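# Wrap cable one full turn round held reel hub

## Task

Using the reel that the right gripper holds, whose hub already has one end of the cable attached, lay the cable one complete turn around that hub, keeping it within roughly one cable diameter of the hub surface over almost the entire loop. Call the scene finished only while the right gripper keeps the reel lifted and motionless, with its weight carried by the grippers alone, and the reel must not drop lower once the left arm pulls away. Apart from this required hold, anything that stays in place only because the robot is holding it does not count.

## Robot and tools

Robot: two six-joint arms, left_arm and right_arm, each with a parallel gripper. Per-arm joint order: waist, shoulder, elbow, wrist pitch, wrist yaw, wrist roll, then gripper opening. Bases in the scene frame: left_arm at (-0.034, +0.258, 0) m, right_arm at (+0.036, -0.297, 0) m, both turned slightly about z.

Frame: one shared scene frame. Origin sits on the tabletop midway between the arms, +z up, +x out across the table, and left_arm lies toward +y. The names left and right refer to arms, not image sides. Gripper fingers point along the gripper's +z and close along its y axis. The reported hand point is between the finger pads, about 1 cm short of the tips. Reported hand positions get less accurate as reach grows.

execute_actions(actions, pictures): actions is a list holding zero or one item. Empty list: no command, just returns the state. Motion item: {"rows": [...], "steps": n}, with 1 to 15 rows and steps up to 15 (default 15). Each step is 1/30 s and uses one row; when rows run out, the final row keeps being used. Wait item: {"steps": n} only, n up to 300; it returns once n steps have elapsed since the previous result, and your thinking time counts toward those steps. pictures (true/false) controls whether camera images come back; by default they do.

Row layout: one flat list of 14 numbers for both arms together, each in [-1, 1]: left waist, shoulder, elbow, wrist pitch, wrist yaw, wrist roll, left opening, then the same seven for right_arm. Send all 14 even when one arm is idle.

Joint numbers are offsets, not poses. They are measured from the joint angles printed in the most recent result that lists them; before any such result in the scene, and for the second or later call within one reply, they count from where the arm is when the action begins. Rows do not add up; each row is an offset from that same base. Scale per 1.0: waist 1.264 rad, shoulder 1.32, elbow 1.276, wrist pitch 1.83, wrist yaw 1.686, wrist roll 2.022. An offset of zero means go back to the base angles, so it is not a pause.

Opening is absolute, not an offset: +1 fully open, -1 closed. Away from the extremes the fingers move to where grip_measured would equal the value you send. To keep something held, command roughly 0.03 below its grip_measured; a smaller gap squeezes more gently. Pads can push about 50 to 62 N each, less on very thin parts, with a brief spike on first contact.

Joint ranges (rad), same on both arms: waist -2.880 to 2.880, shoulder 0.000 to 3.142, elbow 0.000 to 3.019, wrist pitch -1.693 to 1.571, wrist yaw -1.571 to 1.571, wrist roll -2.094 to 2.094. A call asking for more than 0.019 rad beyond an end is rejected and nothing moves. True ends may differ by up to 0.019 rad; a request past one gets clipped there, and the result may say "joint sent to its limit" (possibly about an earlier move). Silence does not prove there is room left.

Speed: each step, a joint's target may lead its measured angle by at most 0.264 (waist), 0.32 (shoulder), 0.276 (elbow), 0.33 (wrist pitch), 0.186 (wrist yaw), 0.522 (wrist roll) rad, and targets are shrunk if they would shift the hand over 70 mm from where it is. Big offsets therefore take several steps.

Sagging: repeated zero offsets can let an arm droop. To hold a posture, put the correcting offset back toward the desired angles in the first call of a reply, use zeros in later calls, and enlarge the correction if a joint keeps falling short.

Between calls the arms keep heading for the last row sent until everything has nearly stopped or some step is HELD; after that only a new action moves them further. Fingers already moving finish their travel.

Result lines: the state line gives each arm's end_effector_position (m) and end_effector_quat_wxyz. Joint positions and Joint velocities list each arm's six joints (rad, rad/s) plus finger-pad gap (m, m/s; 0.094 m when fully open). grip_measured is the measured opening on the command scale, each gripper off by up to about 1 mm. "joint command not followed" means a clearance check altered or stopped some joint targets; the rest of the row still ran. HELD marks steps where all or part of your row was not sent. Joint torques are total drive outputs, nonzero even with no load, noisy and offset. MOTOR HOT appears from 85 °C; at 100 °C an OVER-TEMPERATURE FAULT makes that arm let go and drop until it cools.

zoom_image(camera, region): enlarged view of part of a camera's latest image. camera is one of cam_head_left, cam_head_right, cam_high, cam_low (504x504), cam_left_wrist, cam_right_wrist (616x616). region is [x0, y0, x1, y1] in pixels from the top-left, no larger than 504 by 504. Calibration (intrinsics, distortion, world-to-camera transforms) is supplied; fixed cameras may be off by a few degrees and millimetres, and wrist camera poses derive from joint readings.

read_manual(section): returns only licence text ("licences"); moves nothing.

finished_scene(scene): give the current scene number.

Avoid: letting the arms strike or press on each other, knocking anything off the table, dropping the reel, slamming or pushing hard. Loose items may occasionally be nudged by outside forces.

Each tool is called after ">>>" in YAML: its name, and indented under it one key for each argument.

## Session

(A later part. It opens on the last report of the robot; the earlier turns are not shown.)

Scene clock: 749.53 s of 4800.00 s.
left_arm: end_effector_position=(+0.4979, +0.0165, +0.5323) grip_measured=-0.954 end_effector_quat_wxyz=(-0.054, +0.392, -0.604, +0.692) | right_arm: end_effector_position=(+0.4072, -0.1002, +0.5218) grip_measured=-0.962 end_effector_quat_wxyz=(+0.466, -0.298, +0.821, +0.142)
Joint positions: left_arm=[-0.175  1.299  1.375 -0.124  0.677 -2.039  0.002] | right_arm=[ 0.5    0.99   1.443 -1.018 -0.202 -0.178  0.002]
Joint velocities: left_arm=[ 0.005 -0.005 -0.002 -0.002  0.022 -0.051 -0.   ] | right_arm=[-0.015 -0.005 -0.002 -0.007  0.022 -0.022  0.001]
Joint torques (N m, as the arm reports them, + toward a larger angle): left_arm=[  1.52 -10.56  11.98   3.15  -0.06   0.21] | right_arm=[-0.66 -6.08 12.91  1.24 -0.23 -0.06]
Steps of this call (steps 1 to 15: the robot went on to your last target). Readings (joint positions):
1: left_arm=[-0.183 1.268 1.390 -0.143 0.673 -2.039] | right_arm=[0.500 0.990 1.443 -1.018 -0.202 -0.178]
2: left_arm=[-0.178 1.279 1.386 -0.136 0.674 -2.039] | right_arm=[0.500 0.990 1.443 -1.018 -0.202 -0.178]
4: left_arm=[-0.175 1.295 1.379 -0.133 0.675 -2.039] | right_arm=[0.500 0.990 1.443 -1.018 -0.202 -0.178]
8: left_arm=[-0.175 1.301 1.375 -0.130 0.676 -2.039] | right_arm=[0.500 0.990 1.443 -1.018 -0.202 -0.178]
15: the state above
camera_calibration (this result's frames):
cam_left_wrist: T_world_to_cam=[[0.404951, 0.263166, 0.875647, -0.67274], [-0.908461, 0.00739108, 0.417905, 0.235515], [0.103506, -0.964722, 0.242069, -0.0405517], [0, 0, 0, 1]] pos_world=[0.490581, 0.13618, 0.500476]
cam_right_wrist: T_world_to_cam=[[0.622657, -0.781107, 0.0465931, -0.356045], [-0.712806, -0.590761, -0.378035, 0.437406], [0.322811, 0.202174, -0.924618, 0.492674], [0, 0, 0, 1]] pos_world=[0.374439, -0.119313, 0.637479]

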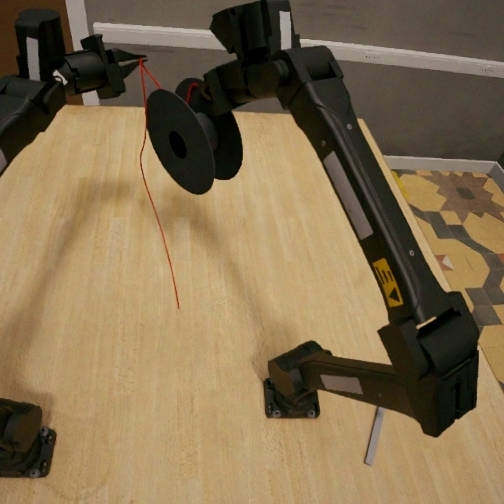

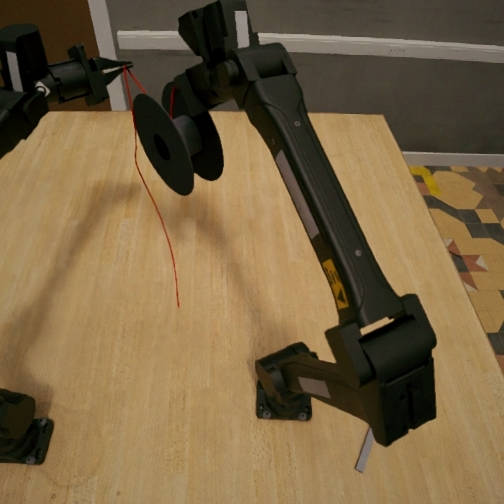

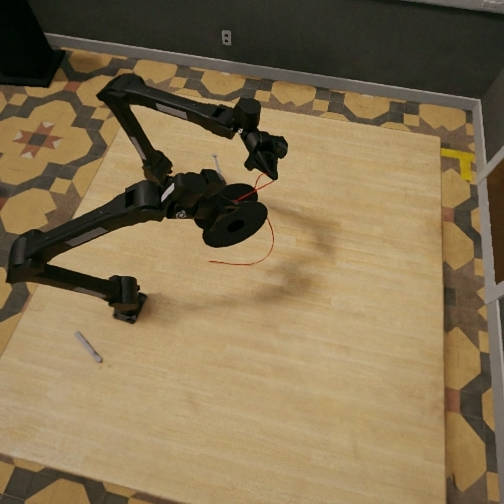

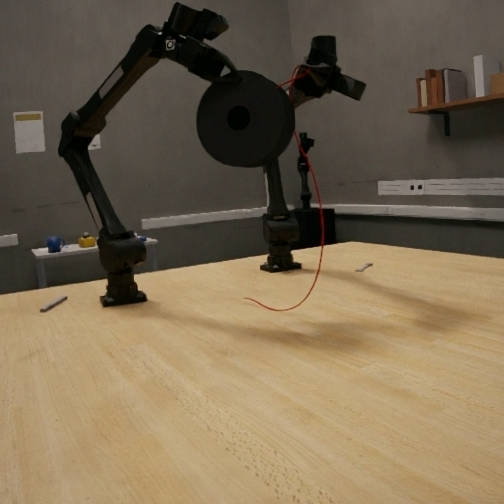

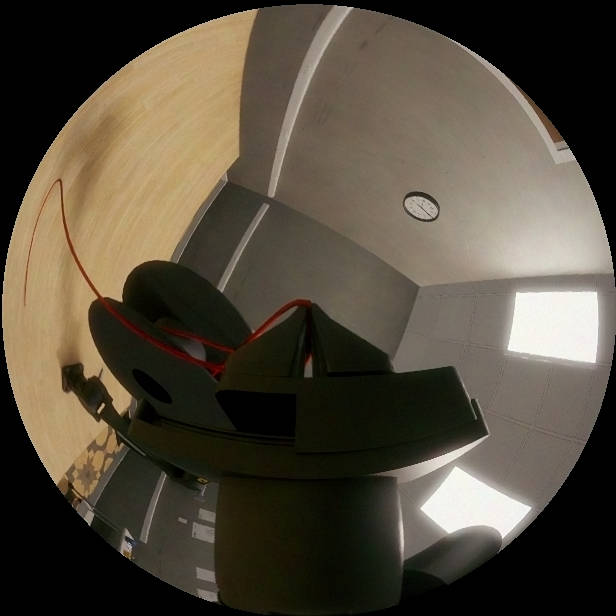

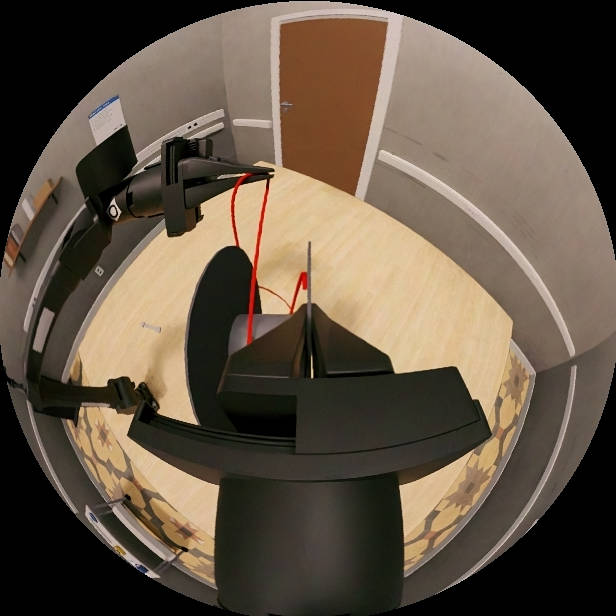

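>>> execute_actions:
  actions:
    - {"rows": [[0.001,0.001,-0.005,0.013,0,0,-0.985,0,0,0.016,0,0,0,-1],[0.002,0.002,-0.02,0.027,0,0,-0.985,0,0,0.016,0,0,0,-1],[0.003,0.003,-0.035,0.04,0,0,-0.985,0,0,0.016,0,0,0,-1],[0.004,0.005,-0.05,0.053,-0.001,0,-0.985,0,0,0.016,0,0,0,-1],[0.005,0.006,-0.065,0.066,-0.001,0,-0.985,0,0,0.016,0,0,0,-1],[0.006,0.007,-0.08,0.08,-0.001,0,-0.985,0,0,0.016,0,0,0,-1],[0.007,0.008,-0.094,0.093,-0.001,0,-0.985,0,0,0.016,0,0,0,-1],[0.008,0.009,-0.108,0.106,-0.002,0,-0.985,0,0,0.016,0,0,0,-1],[0.009,0.01,-0.122,0.119,-0.002,0,-0.985,0,0,0.016,0,0,0,-1],[0.01,0.011,-0.136,0.133,-0.002,0,-0.985,0,0,0.016,0,0,0,-1],[0.011,0.012,-0.15,0.146,-0.002,0,-0.985,0,0,0.016,0,0,0,-1],[0.012,0.014,-0.164,0.159,-0.002,0,-0.985,0,0,0.016,0,0,0,-1],[0.013,0.015,-0.178,0.172,-0.003,0,-0.985,0,0,0.016,0,0,0,-1],[0.014,0.016,-0.192,0.186,-0.003,0,-0.985,0,0,0.016,0,0,0,-1],[0.015,0.017,-0.206,0.199,-0.003,0,-0.985,0,0,0.016,0,0,0,-1]], "steps": 15}

>>> execute_actions:
  actions:
    - {"steps": 15}

Scene clock: 772.00 s of 4800.00 s.
left_arm: end_effector_position=(+0.4964, +0.0180, +0.4557) grip_measured=-0.954 end_effector_quat_wxyz=(-0.069, +0.374, -0.597, +0.706) | right_arm: end_effector_position=(+0.4072, -0.1002, +0.5218) grip_measured=-0.962 end_effector_quat_wxyz=(+0.466, -0.298, +0.821, +0.142)
Joint positions: left_arm=[-0.173  1.302  1.145  0.166  0.675 -2.039  0.002] | right_arm=[ 0.5    0.99   1.443 -1.018 -0.202 -0.178  0.002]
Joint velocities: left_arm=[ 0.015  0.024 -0.476  0.735 -0.022  0.037 -0.   ] | right_arm=[-0.005 -0.005 -0.012  0.002 -0.095 -0.007  0.001]
Joint torques (N m, as the arm reports them, + toward a larger angle): left_arm=[ 1.39 -7.85 10.72  2.85 -0.1   0.21] | right_arm=[-0.19 -5.84 12.97  1.35 -0.24 -0.04]
Steps of this call (steps 1 to 15: the robot went on to your last target; steps 16 to 659: nothing new was sent; steps 660 to 674: all 15 steps of this action). Readings (joint positions):
660: left_arm=[-0.175 1.299 1.375 -0.124 0.678 -2.039] | right_arm=[0.500 0.990 1.443 -1.018 -0.202 -0.178]
661: left_arm=[-0.175 1.299 1.372 -0.119 0.678 -2.039] | right_arm=[0.500 0.990 1.443 -1.018 -0.202 -0.178]
663: left_arm=[-0.175 1.299 1.353 -0.086 0.679 -2.039] | right_arm=[0.500 0.990 1.443 -1.018 -0.202 -0.178]
667: left_arm=[-0.175 1.299 1.279 0.003 0.677 -2.039] | right_arm=[0.500 0.990 1.443 -1.018 -0.202 -0.178]
674: the state above
camera_calibration (this result's frames):
cam_left_wrist: T_world_to_cam=[[0.354508, 0.276515, 0.893232, -0.588738], [-0.930443, 0.00957378, 0.366313, 0.300502], [0.0927392, -0.960962, 0.260675, -0.0235965], [0, 0, 0, 1]] pos_world=[0.490501, 0.137242, 0.421953]
cam_right_wrist: T_world_to_cam=[[0.622657, -0.781107, 0.0465931, -0.356045], [-0.712806, -0.590761, -0.378035, 0.437406], [0.322811, 0.202174, -0.924618, 0.492674], [0, 0, 0, 1]] pos_world=[0.374439, -0.119313, 0.637479]

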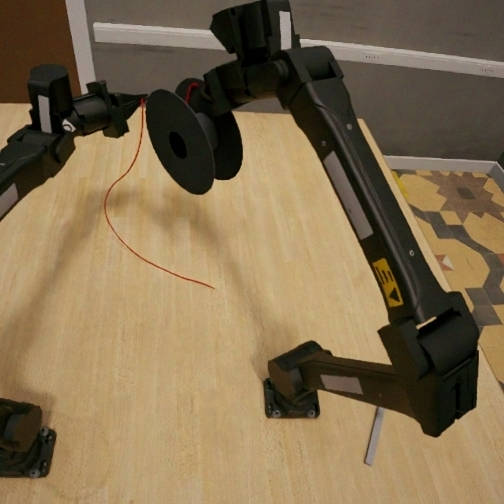

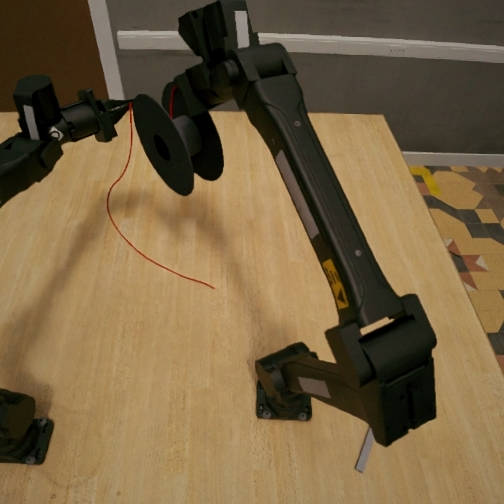

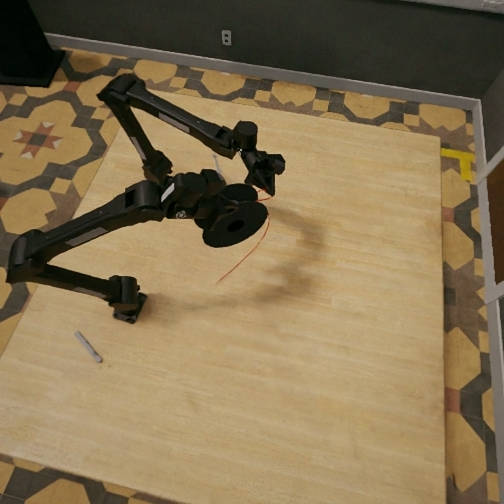

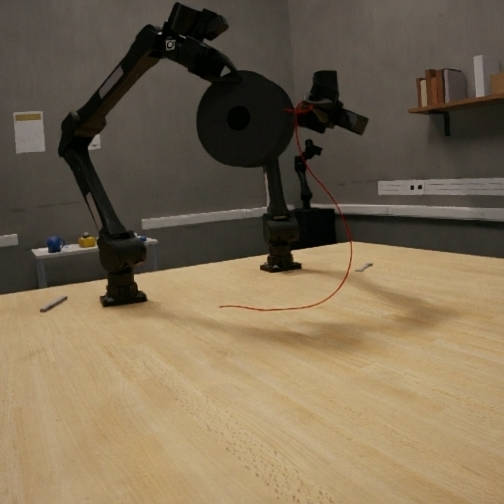

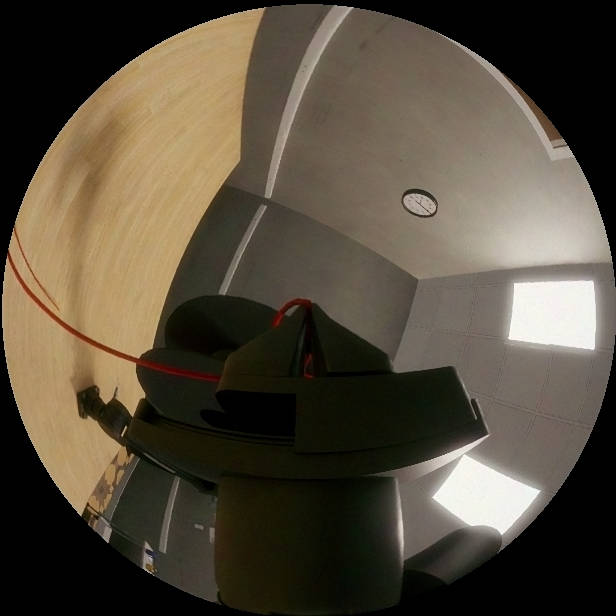

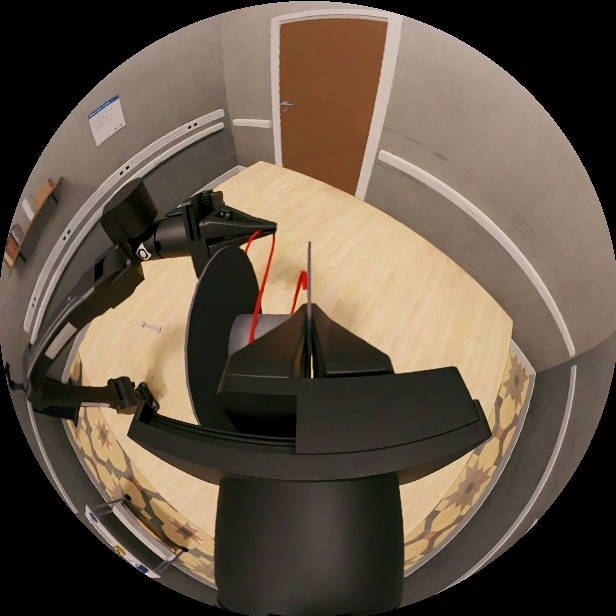

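Scene clock: 772.50 s of 4800.00 s.
left_arm: end_effector_position=(+0.4968, +0.0188, +0.4416) grip_measured=-0.954 end_effector_quat_wxyz=(-0.071, +0.372, -0.596, +0.708) | right_arm: end_effector_position=(+0.4075, -0.1003, +0.5216) grip_measured=-0.962 end_effector_quat_wxyz=(+0.466, -0.297, +0.821, +0.142)
Joint positions: left_arm=[-0.172  1.31   1.11   0.216  0.675 -2.039  0.002] | right_arm=[ 0.5    0.99   1.443 -1.018 -0.201 -0.178  0.002]
Joint velocities: left_arm=[-0.005 -0.015  0.032  0.007  0.037  0.007 -0.   ] | right_arm=[ 0.015 -0.005 -0.002 -0.007 -0.022  0.037  0.   ]
Joint torques (N m, as the arm reports them, + toward a larger angle): left_arm=[ 1.66 -8.55 11.19  3.01 -0.09  0.22] | right_arm=[ 0.31 -6.46 12.81  1.5  -0.23 -0.02]
Steps of this call (steps 1 to 15: the robot went on to your last target). Readings (joint positions):
1: left_arm=[-0.173 1.303 1.131 0.186 0.675 -2.039] | right_arm=[0.500 0.990 1.443 -1.018 -0.202 -0.178]
2: left_arm=[-0.172 1.305 1.120 0.196 0.675 -2.039] | right_arm=[0.500 0.990 1.443 -1.018 -0.202 -0.178]
4: left_arm=[-0.172 1.308 1.111 0.205 0.675 -2.039] | right_arm=[0.500 0.990 1.443 -1.018 -0.202 -0.178]
8: left_arm=[-0.172 1.310 1.110 0.215 0.675 -2.039] | right_arm=[0.500 0.990 1.443 -1.018 -0.201 -0.178]
15: the state above
camera_calibration (this result's frames):
cam_left_wrist: T_world_to_cam=[[0.347786, 0.278577, 0.895232, -0.574042], [-0.933014, 0.00877168, 0.359734, 0.310252], [0.0923608, -0.960374, 0.262967, -0.0200099], [0, 0, 0, 1]] pos_world=[0.490962, 0.137976, 0.407555]
cam_right_wrist: T_world_to_cam=[[0.621907, -0.781675, 0.0470833, -0.356278], [-0.713417, -0.590341, -0.377536, 0.437483], [0.322905, 0.201202, -0.924797, 0.492414], [0, 0, 0, 1]] pos_world=[0.374677, -0.119304, 0.637324]

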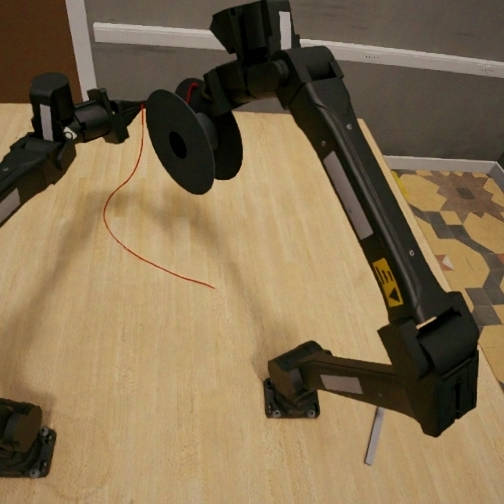

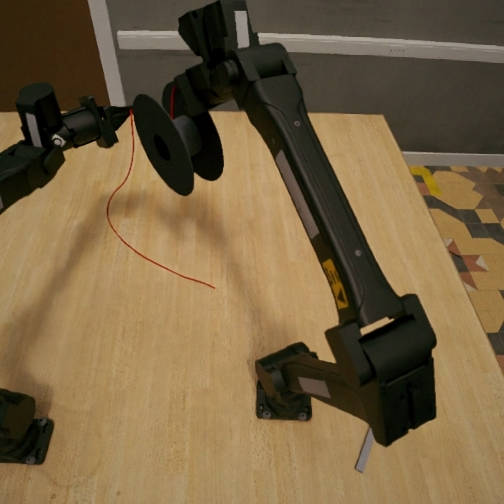

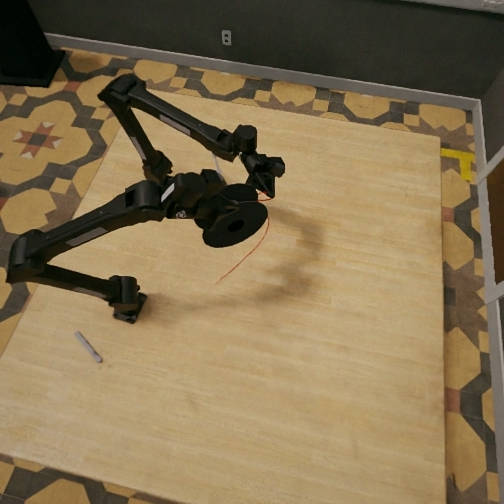

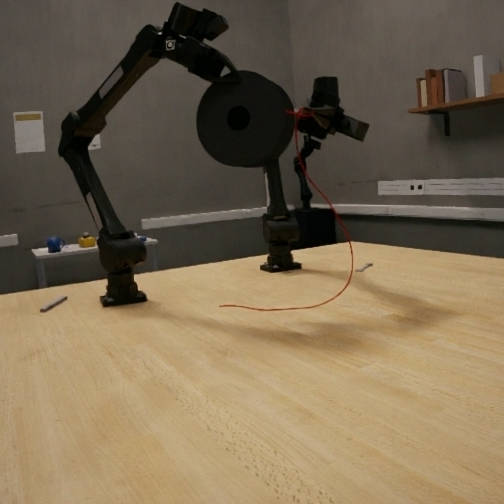

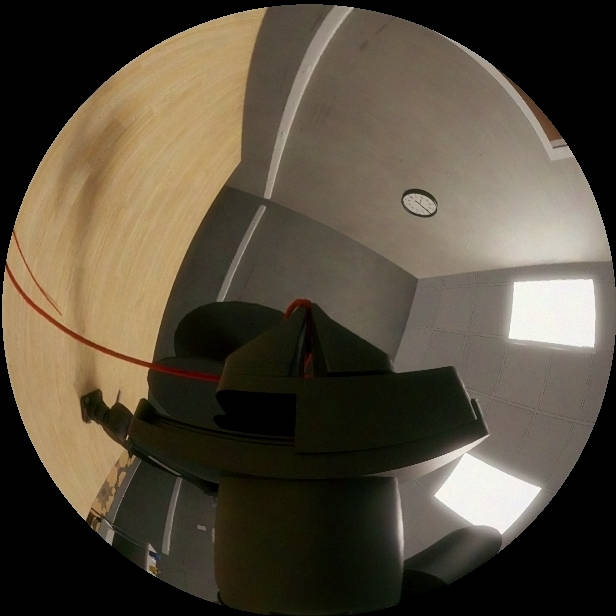

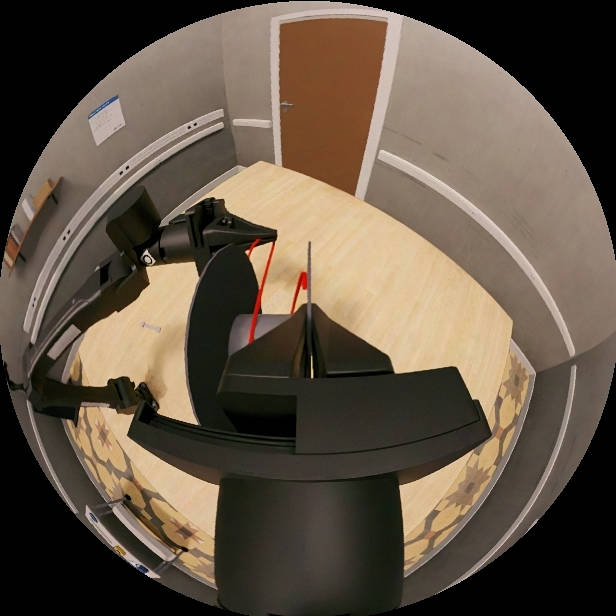

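>>> execute_actions:
  actions: []

Scene clock: 794.17 s of 4800.00 s.
left_arm: end_effector_position=(+0.4968, +0.0188, +0.4416) grip_measured=-0.954 end_effector_quat_wxyz=(-0.071, +0.372, -0.596, +0.708) | right_arm: end_effector_position=(+0.4074, -0.1002, +0.5216) grip_measured=-0.962 end_effector_quat_wxyz=(+0.466, -0.297, +0.821, +0.142)
Joint positions: left_arm=[-0.172  1.31   1.11   0.216  0.675 -2.039  0.002] | right_arm=[ 0.5    0.99   1.443 -1.018 -0.201 -0.178  0.002]
Joint velocities: left_arm=[-0.005 -0.005 -0.002  0.012  0.037  0.081 -0.001] | right_arm=[-0.015 -0.005 -0.012 -0.002  0.007  0.095 -0.   ]
Joint torques (N m, as the arm reports them, + toward a larger angle): left_arm=[ 1.54 -8.75 11.12  2.97 -0.1   0.21] | right_arm=[-0.39 -5.83 12.96  1.49 -0.24 -0.05]
Steps of this call (steps 1 to 15: the robot went on to your last target; steps 16 to 200: nothing new was sent; then 15.00 s passed at rest). Readings (joint positions):
1: left_arm=[-0.172 1.310 1.110 0.216 0.675 -2.039] | right_arm=[0.500 0.990 1.443 -1.018 -0.201 -0.178]
2: left_arm=[-0.172 1.310 1.110 0.216 0.675 -2.039] | right_arm=[0.500 0.990 1.443 -1.018 -0.201 -0.178]
4: left_arm=[-0.172 1.310 1.110 0.216 0.675 -2.039] | right_arm=[0.500 0.990 1.443 -1.018 -0.201 -0.178]
8: left_arm=[-0.172 1.310 1.110 0.216 0.675 -2.039] | right_arm=[0.500 0.990 1.443 -1.018 -0.201 -0.178]
200: the state above
All arms were judged still, so your last target was given up. Only a new action makes them travel on or press farther. Fingers that are still opening or closing keep moving.
camera_calibration (this result's frames):
cam_left_wrist: T_world_to_cam=[[0.347786, 0.278577, 0.895232, -0.574042], [-0.933014, 0.00877168, 0.359734, 0.310252], [0.0923608, -0.960374, 0.262967, -0.0200099], [0, 0, 0, 1]] pos_world=[0.490962, 0.137976, 0.407555]
cam_right_wrist: T_world_to_cam=[[0.622205, -0.781437, 0.0470833, -0.356218], [-0.713192, -0.590613, -0.377536, 0.437395], [0.322828, 0.201325, -0.924797, 0.492454], [0, 0, 0, 1]] pos_world=[0.374609, -0.119174, 0.637324]

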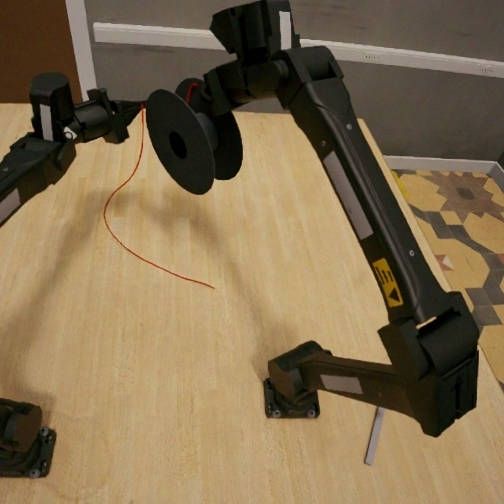

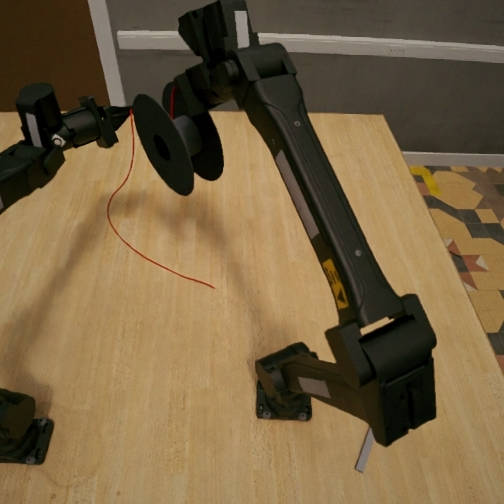

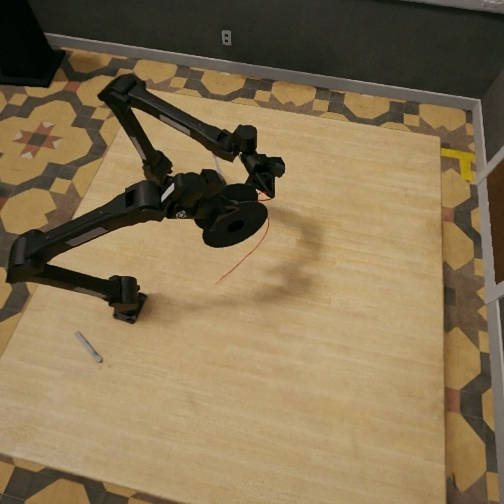

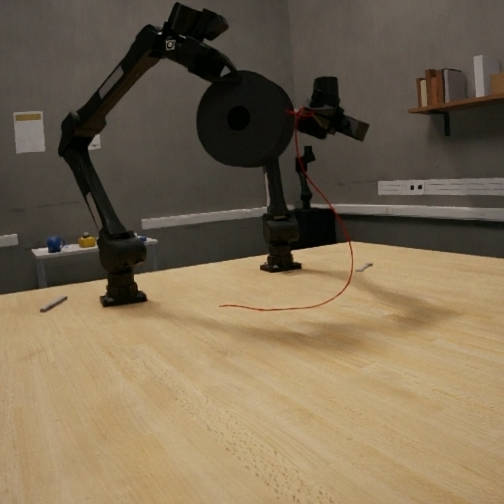

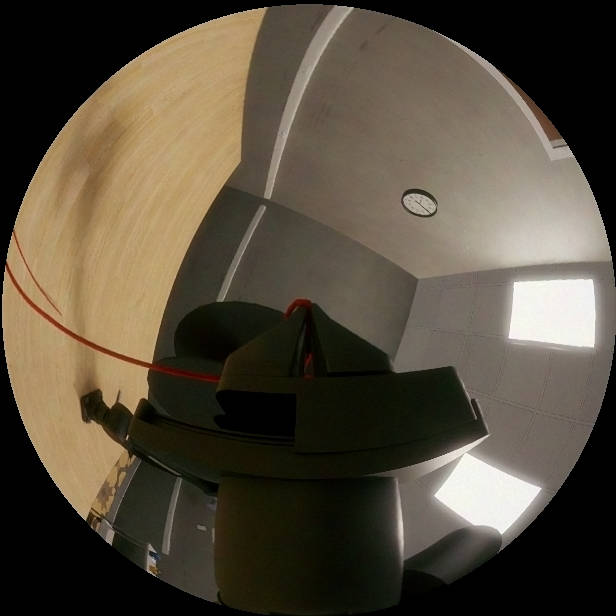

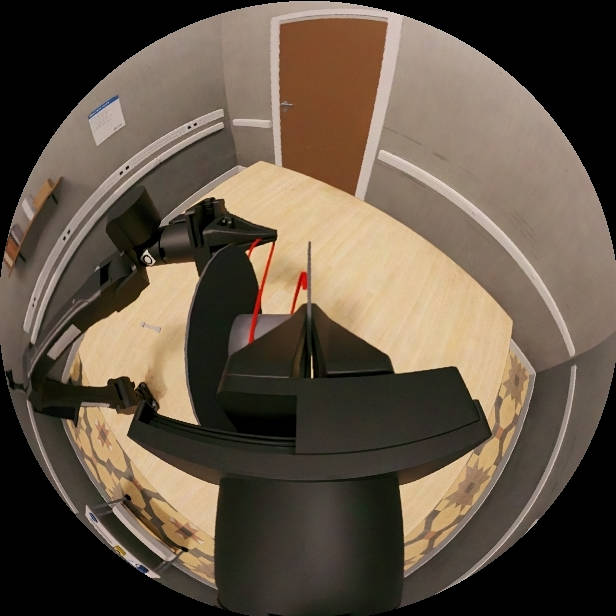

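>>> execute_actions:
  actions:
    - {"rows": [[0,0,0.02,0.007,0,0,-0.8,0,0,0.016,0,0,0,-1],[0,0,0.02,0.007,0,0,-0.6,0,0,0.016,0,0,0,-1],[0,0,0.02,0.007,0,0,-0.6,0,0,0.016,0,0,0,-1],[0,0,0.02,0.007,0,0,-0.6,0,0,0.016,0,0,0,-1],[0,0,0.02,0.007,0,0,-0.6,0,0,0.016,0,0,0,-1],[0.005,-0.007,0.013,0.007,0.004,0,-0.6,0,0,0.016,0,0,0,-1],[0.010,-0.013,0.006,0.007,0.008,0,-0.6,0,0,0.016,0,0,0,-1],[0.015,-0.020,-0.001,0.007,0.012,0,-0.6,0,0,0.016,0,0,0,-1],[0.020,-0.027,-0.007,0.007,0.016,0,-0.6,0,0,0.016,0,0,0,-1],[0.026,-0.034,-0.014,0.007,0.020,0,-0.6,0,0,0.016,0,0,0,-1],[0.031,-0.040,-0.021,0.007,0.024,0,-0.6,0,0,0.016,0,0,0,-1],[0.036,-0.047,-0.028,0.007,0.028,0,-0.6,0,0,0.016,0,0,0,-1],[0.041,-0.054,-0.035,0.007,0.032,0,-0.6,0,0,0.016,0,0,0,-1],[0.046,-0.060,-0.042,0.007,0.036,0,-0.6,0,0,0.016,0,0,0,-1],[0.051,-0.067,-0.048,0.007,0.039,0,-0.6,0,0,0.016,0,0,0,-1]], "steps": 15}

>>> execute_actions:
  actions:
    - {"steps": 20}

Scene clock: 868.07 s of 4800.00 s.
left_arm: end_effector_position=(+0.4796, +0.0360, +0.4436) grip_measured=-0.602 end_effector_quat_wxyz=(-0.066, +0.363, -0.599, +0.710) | right_arm: end_effector_position=(+0.4075, -0.1003, +0.5216) grip_measured=-0.962 end_effector_quat_wxyz=(+0.466, -0.297, +0.821, +0.142)
Joint positions: left_arm=[-0.135  1.261  1.069  0.216  0.734 -2.039  0.019] | right_arm=[ 0.5    0.99   1.443 -1.018 -0.201 -0.178  0.002]
Joint velocities: left_arm=[ 0.249 -0.327 -0.271 -0.012  0.066 -0.007  0.   ] | right_arm=[-0.015 -0.015 -0.017  0.002 -0.022 -0.007  0.   ]
Joint torques (N m, as the arm reports them, + toward a larger angle): left_arm=[  1.61 -10.56  10.77   2.39   0.09   0.2 ] | right_arm=[-1.12 -5.45 13.14  1.62 -0.2  -0.03]
Steps of this call (steps 1 to 180: nothing new was sent; then 67.40 s passed at rest; steps 181 to 195: all 15 steps of this action). Readings (joint positions):
181: left_arm=[-0.172 1.310 1.110 0.216 0.675 -2.039] | right_arm=[0.500 0.990 1.443 -1.018 -0.201 -0.178]
182: left_arm=[-0.172 1.310 1.110 0.216 0.675 -2.039] | right_arm=[0.500 0.990 1.443 -1.018 -0.201 -0.178]
184: left_arm=[-0.172 1.310 1.110 0.216 0.675 -2.039] | right_arm=[0.500 0.990 1.443 -1.018 -0.201 -0.178]
188: left_arm=[-0.172 1.309 1.110 0.216 0.688 -2.039] | right_arm=[0.500 0.990 1.443 -1.018 -0.201 -0.178]
195: the state above
camera_calibration (this result's frames):
cam_left_wrist: T_world_to_cam=[[0.347189, 0.271388, 0.897668, -0.575199], [-0.935213, 0.0292172, 0.352877, 0.296629], [0.0695392, -0.962027, 0.263949, 0.00811208], [0, 0, 0, 1]] pos_world=[0.476551, 0.155239, 0.409523]
cam_right_wrist: T_world_to_cam=[[0.621907, -0.781675, 0.0470833, -0.356278], [-0.713417, -0.590341, -0.377536, 0.437483], [0.322905, 0.201202, -0.924797, 0.492414], [0, 0, 0, 1]] pos_world=[0.374677, -0.119304, 0.637324]

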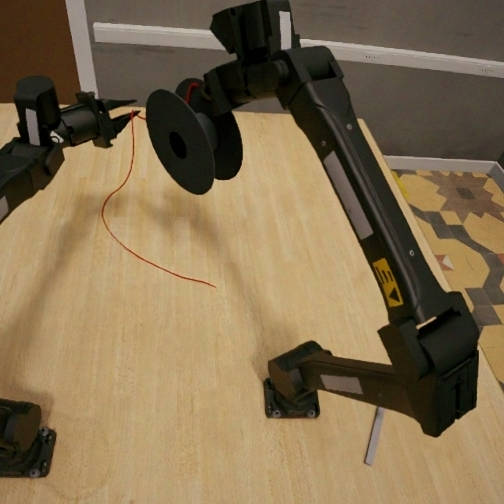

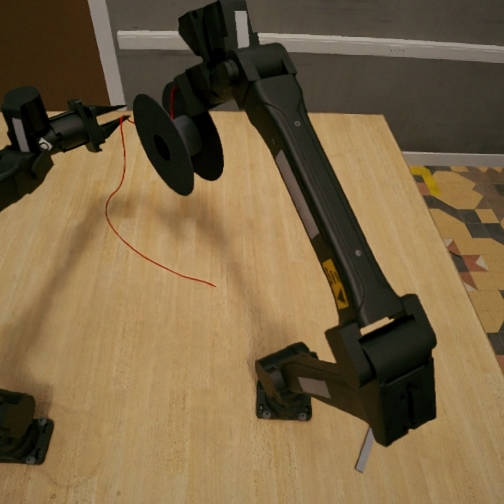

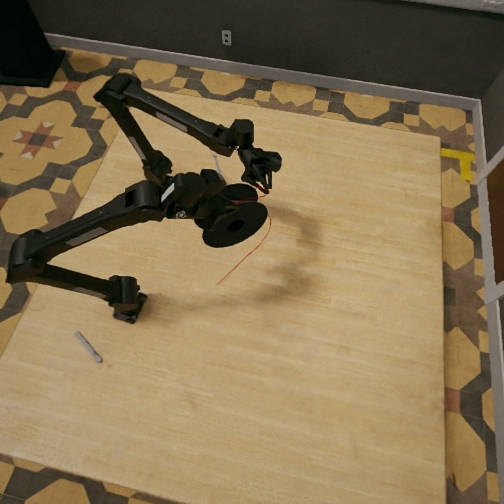

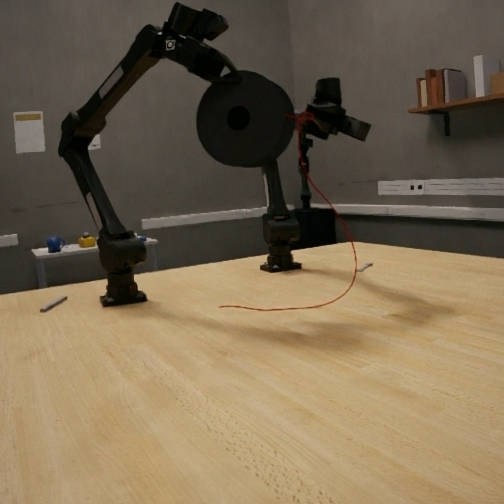

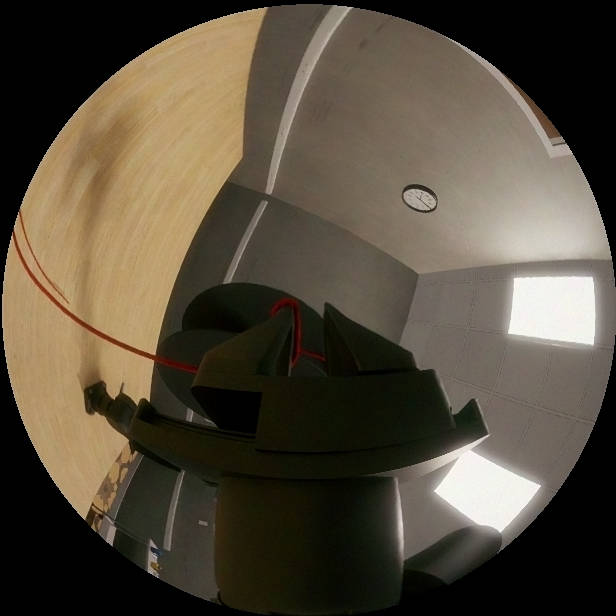

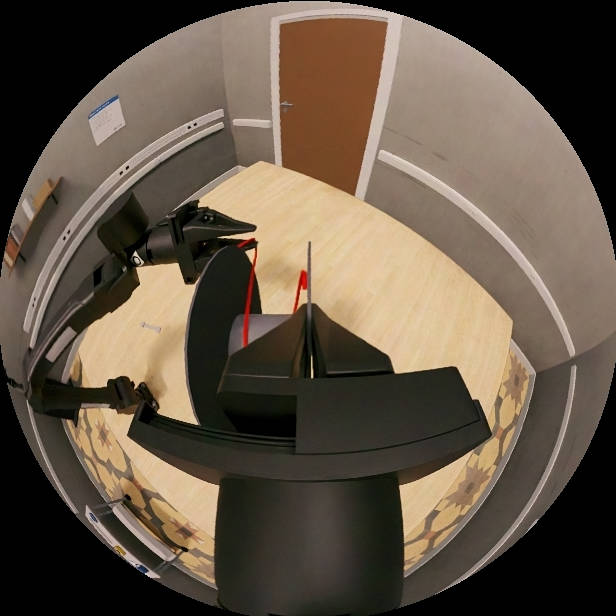

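Scene clock: 868.73 s of 4800.00 s.
left_arm: end_effector_position=(+0.4714, +0.0484, +0.4535) grip_measured=-0.602 end_effector_quat_wxyz=(-0.077, +0.361, -0.595, +0.715) | right_arm: end_effector_position=(+0.4074, -0.1002, +0.5216) grip_measured=-0.962 end_effector_quat_wxyz=(+0.466, -0.297, +0.821, +0.142)
Joint positions: left_arm=[-0.114  1.226  1.054  0.216  0.739 -2.039  0.019] | right_arm=[ 0.5    0.99   1.443 -1.018 -0.201 -0.178  0.002]
Joint velocities: left_arm=[-0.005  0.005  0.002  0.007  0.022 -0.051 -0.   ] | right_arm=[ 0.005 -0.005 -0.002 -0.002 -0.051  0.022 -0.   ]
Joint torques (N m, as the arm reports them, + toward a larger angle): left_arm=[ 0.74 -8.84 10.54  2.42  0.13  0.21] | right_arm=[-0.68 -5.77 13.23  1.52 -0.22 -0.05]
Steps of this call (steps 1 to 20: the robot went on to your last target). Readings (joint positions):
1: left_arm=[-0.127 1.250 1.061 0.216 0.737 -2.039] | right_arm=[0.500 0.990 1.443 -1.018 -0.201 -0.178]
2: left_arm=[-0.121 1.242 1.056 0.216 0.737 -2.039] | right_arm=[0.500 0.990 1.443 -1.018 -0.201 -0.178]
4: left_arm=[-0.114 1.231 1.054 0.216 0.738 -2.039] | right_arm=[0.500 0.990 1.443 -1.018 -0.201 -0.178]
8: left_arm=[-0.114 1.226 1.054 0.216 0.739 -2.039] | right_arm=[0.500 0.990 1.443 -1.018 -0.201 -0.178]
20: the state above
camera_calibration (this result's frames):
cam_left_wrist: T_world_to_cam=[[0.324625, 0.279975, 0.903456, -0.576955], [-0.942523, 0.0158003, 0.333766, 0.297893], [0.0791713, -0.959877, 0.269012, 0.0111212], [0, 0, 0, 1]] pos_world=[0.467185, 0.167501, 0.418835]
cam_right_wrist: T_world_to_cam=[[0.622205, -0.781437, 0.0470833, -0.356218], [-0.713192, -0.590613, -0.377536, 0.437395], [0.322828, 0.201325, -0.924797, 0.492454], [0, 0, 0, 1]] pos_world=[0.374609, -0.119174, 0.637324]

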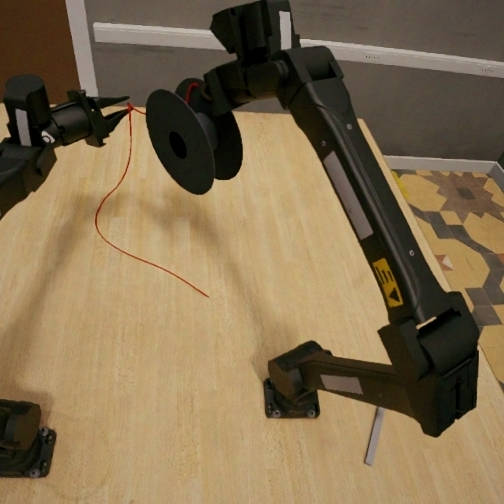

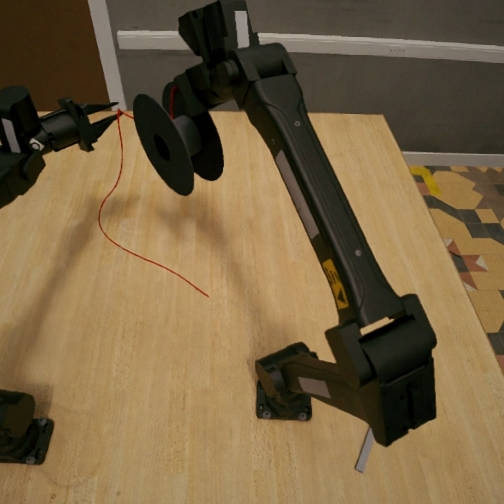

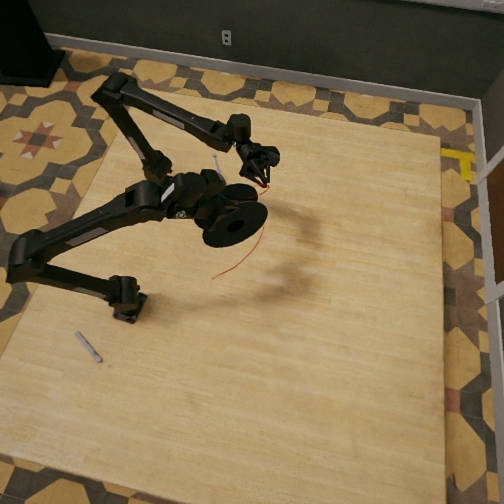

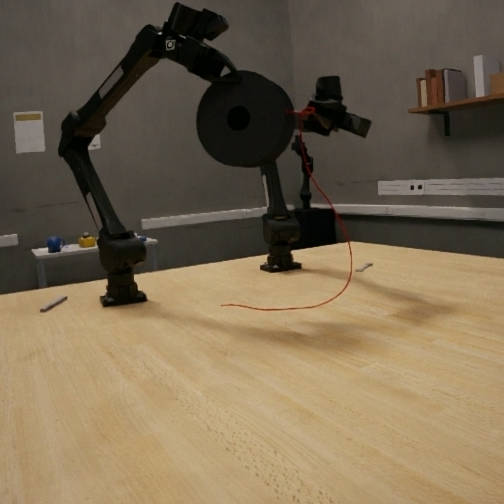

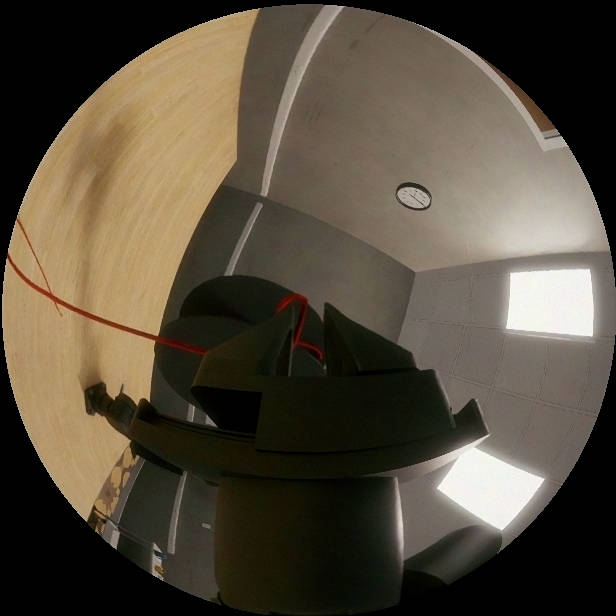

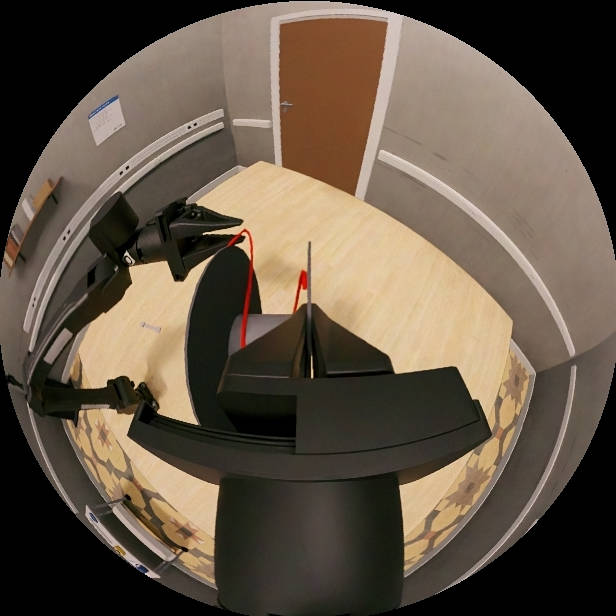

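>>> zoom_image:
  camera: "cam_left_wrist"
  region: [180, 240, 400, 420]

>>> zoom_image:
  camera: "cam_right_wrist"
  region: [150, 180, 350, 380]

Region (180, 240, 400, 420) of cam_left_wrist's 616x616 image, scaled by 2.291, with more detail than that image has; it fills the top 412 rows of this view, and the rest is white.

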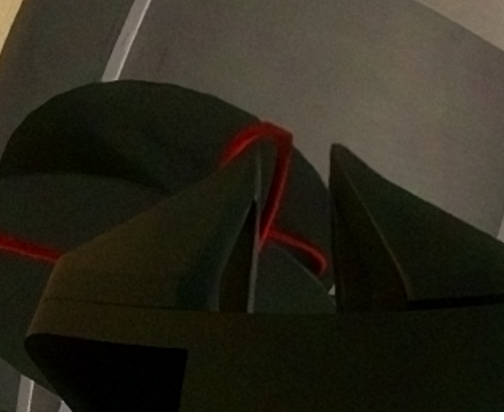

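Region (150, 180, 350, 380) of cam_right_wrist's 616x616 image, scaled by 2.520, with more detail than that image has.

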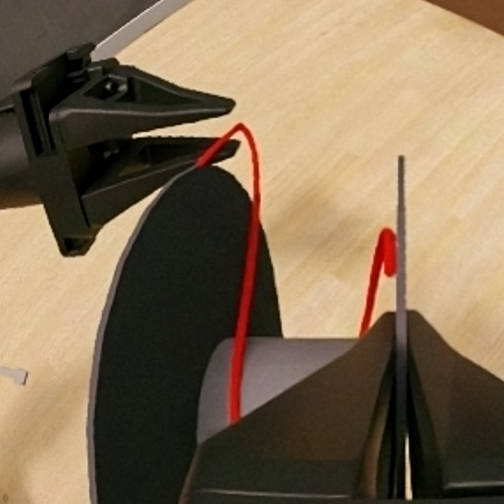

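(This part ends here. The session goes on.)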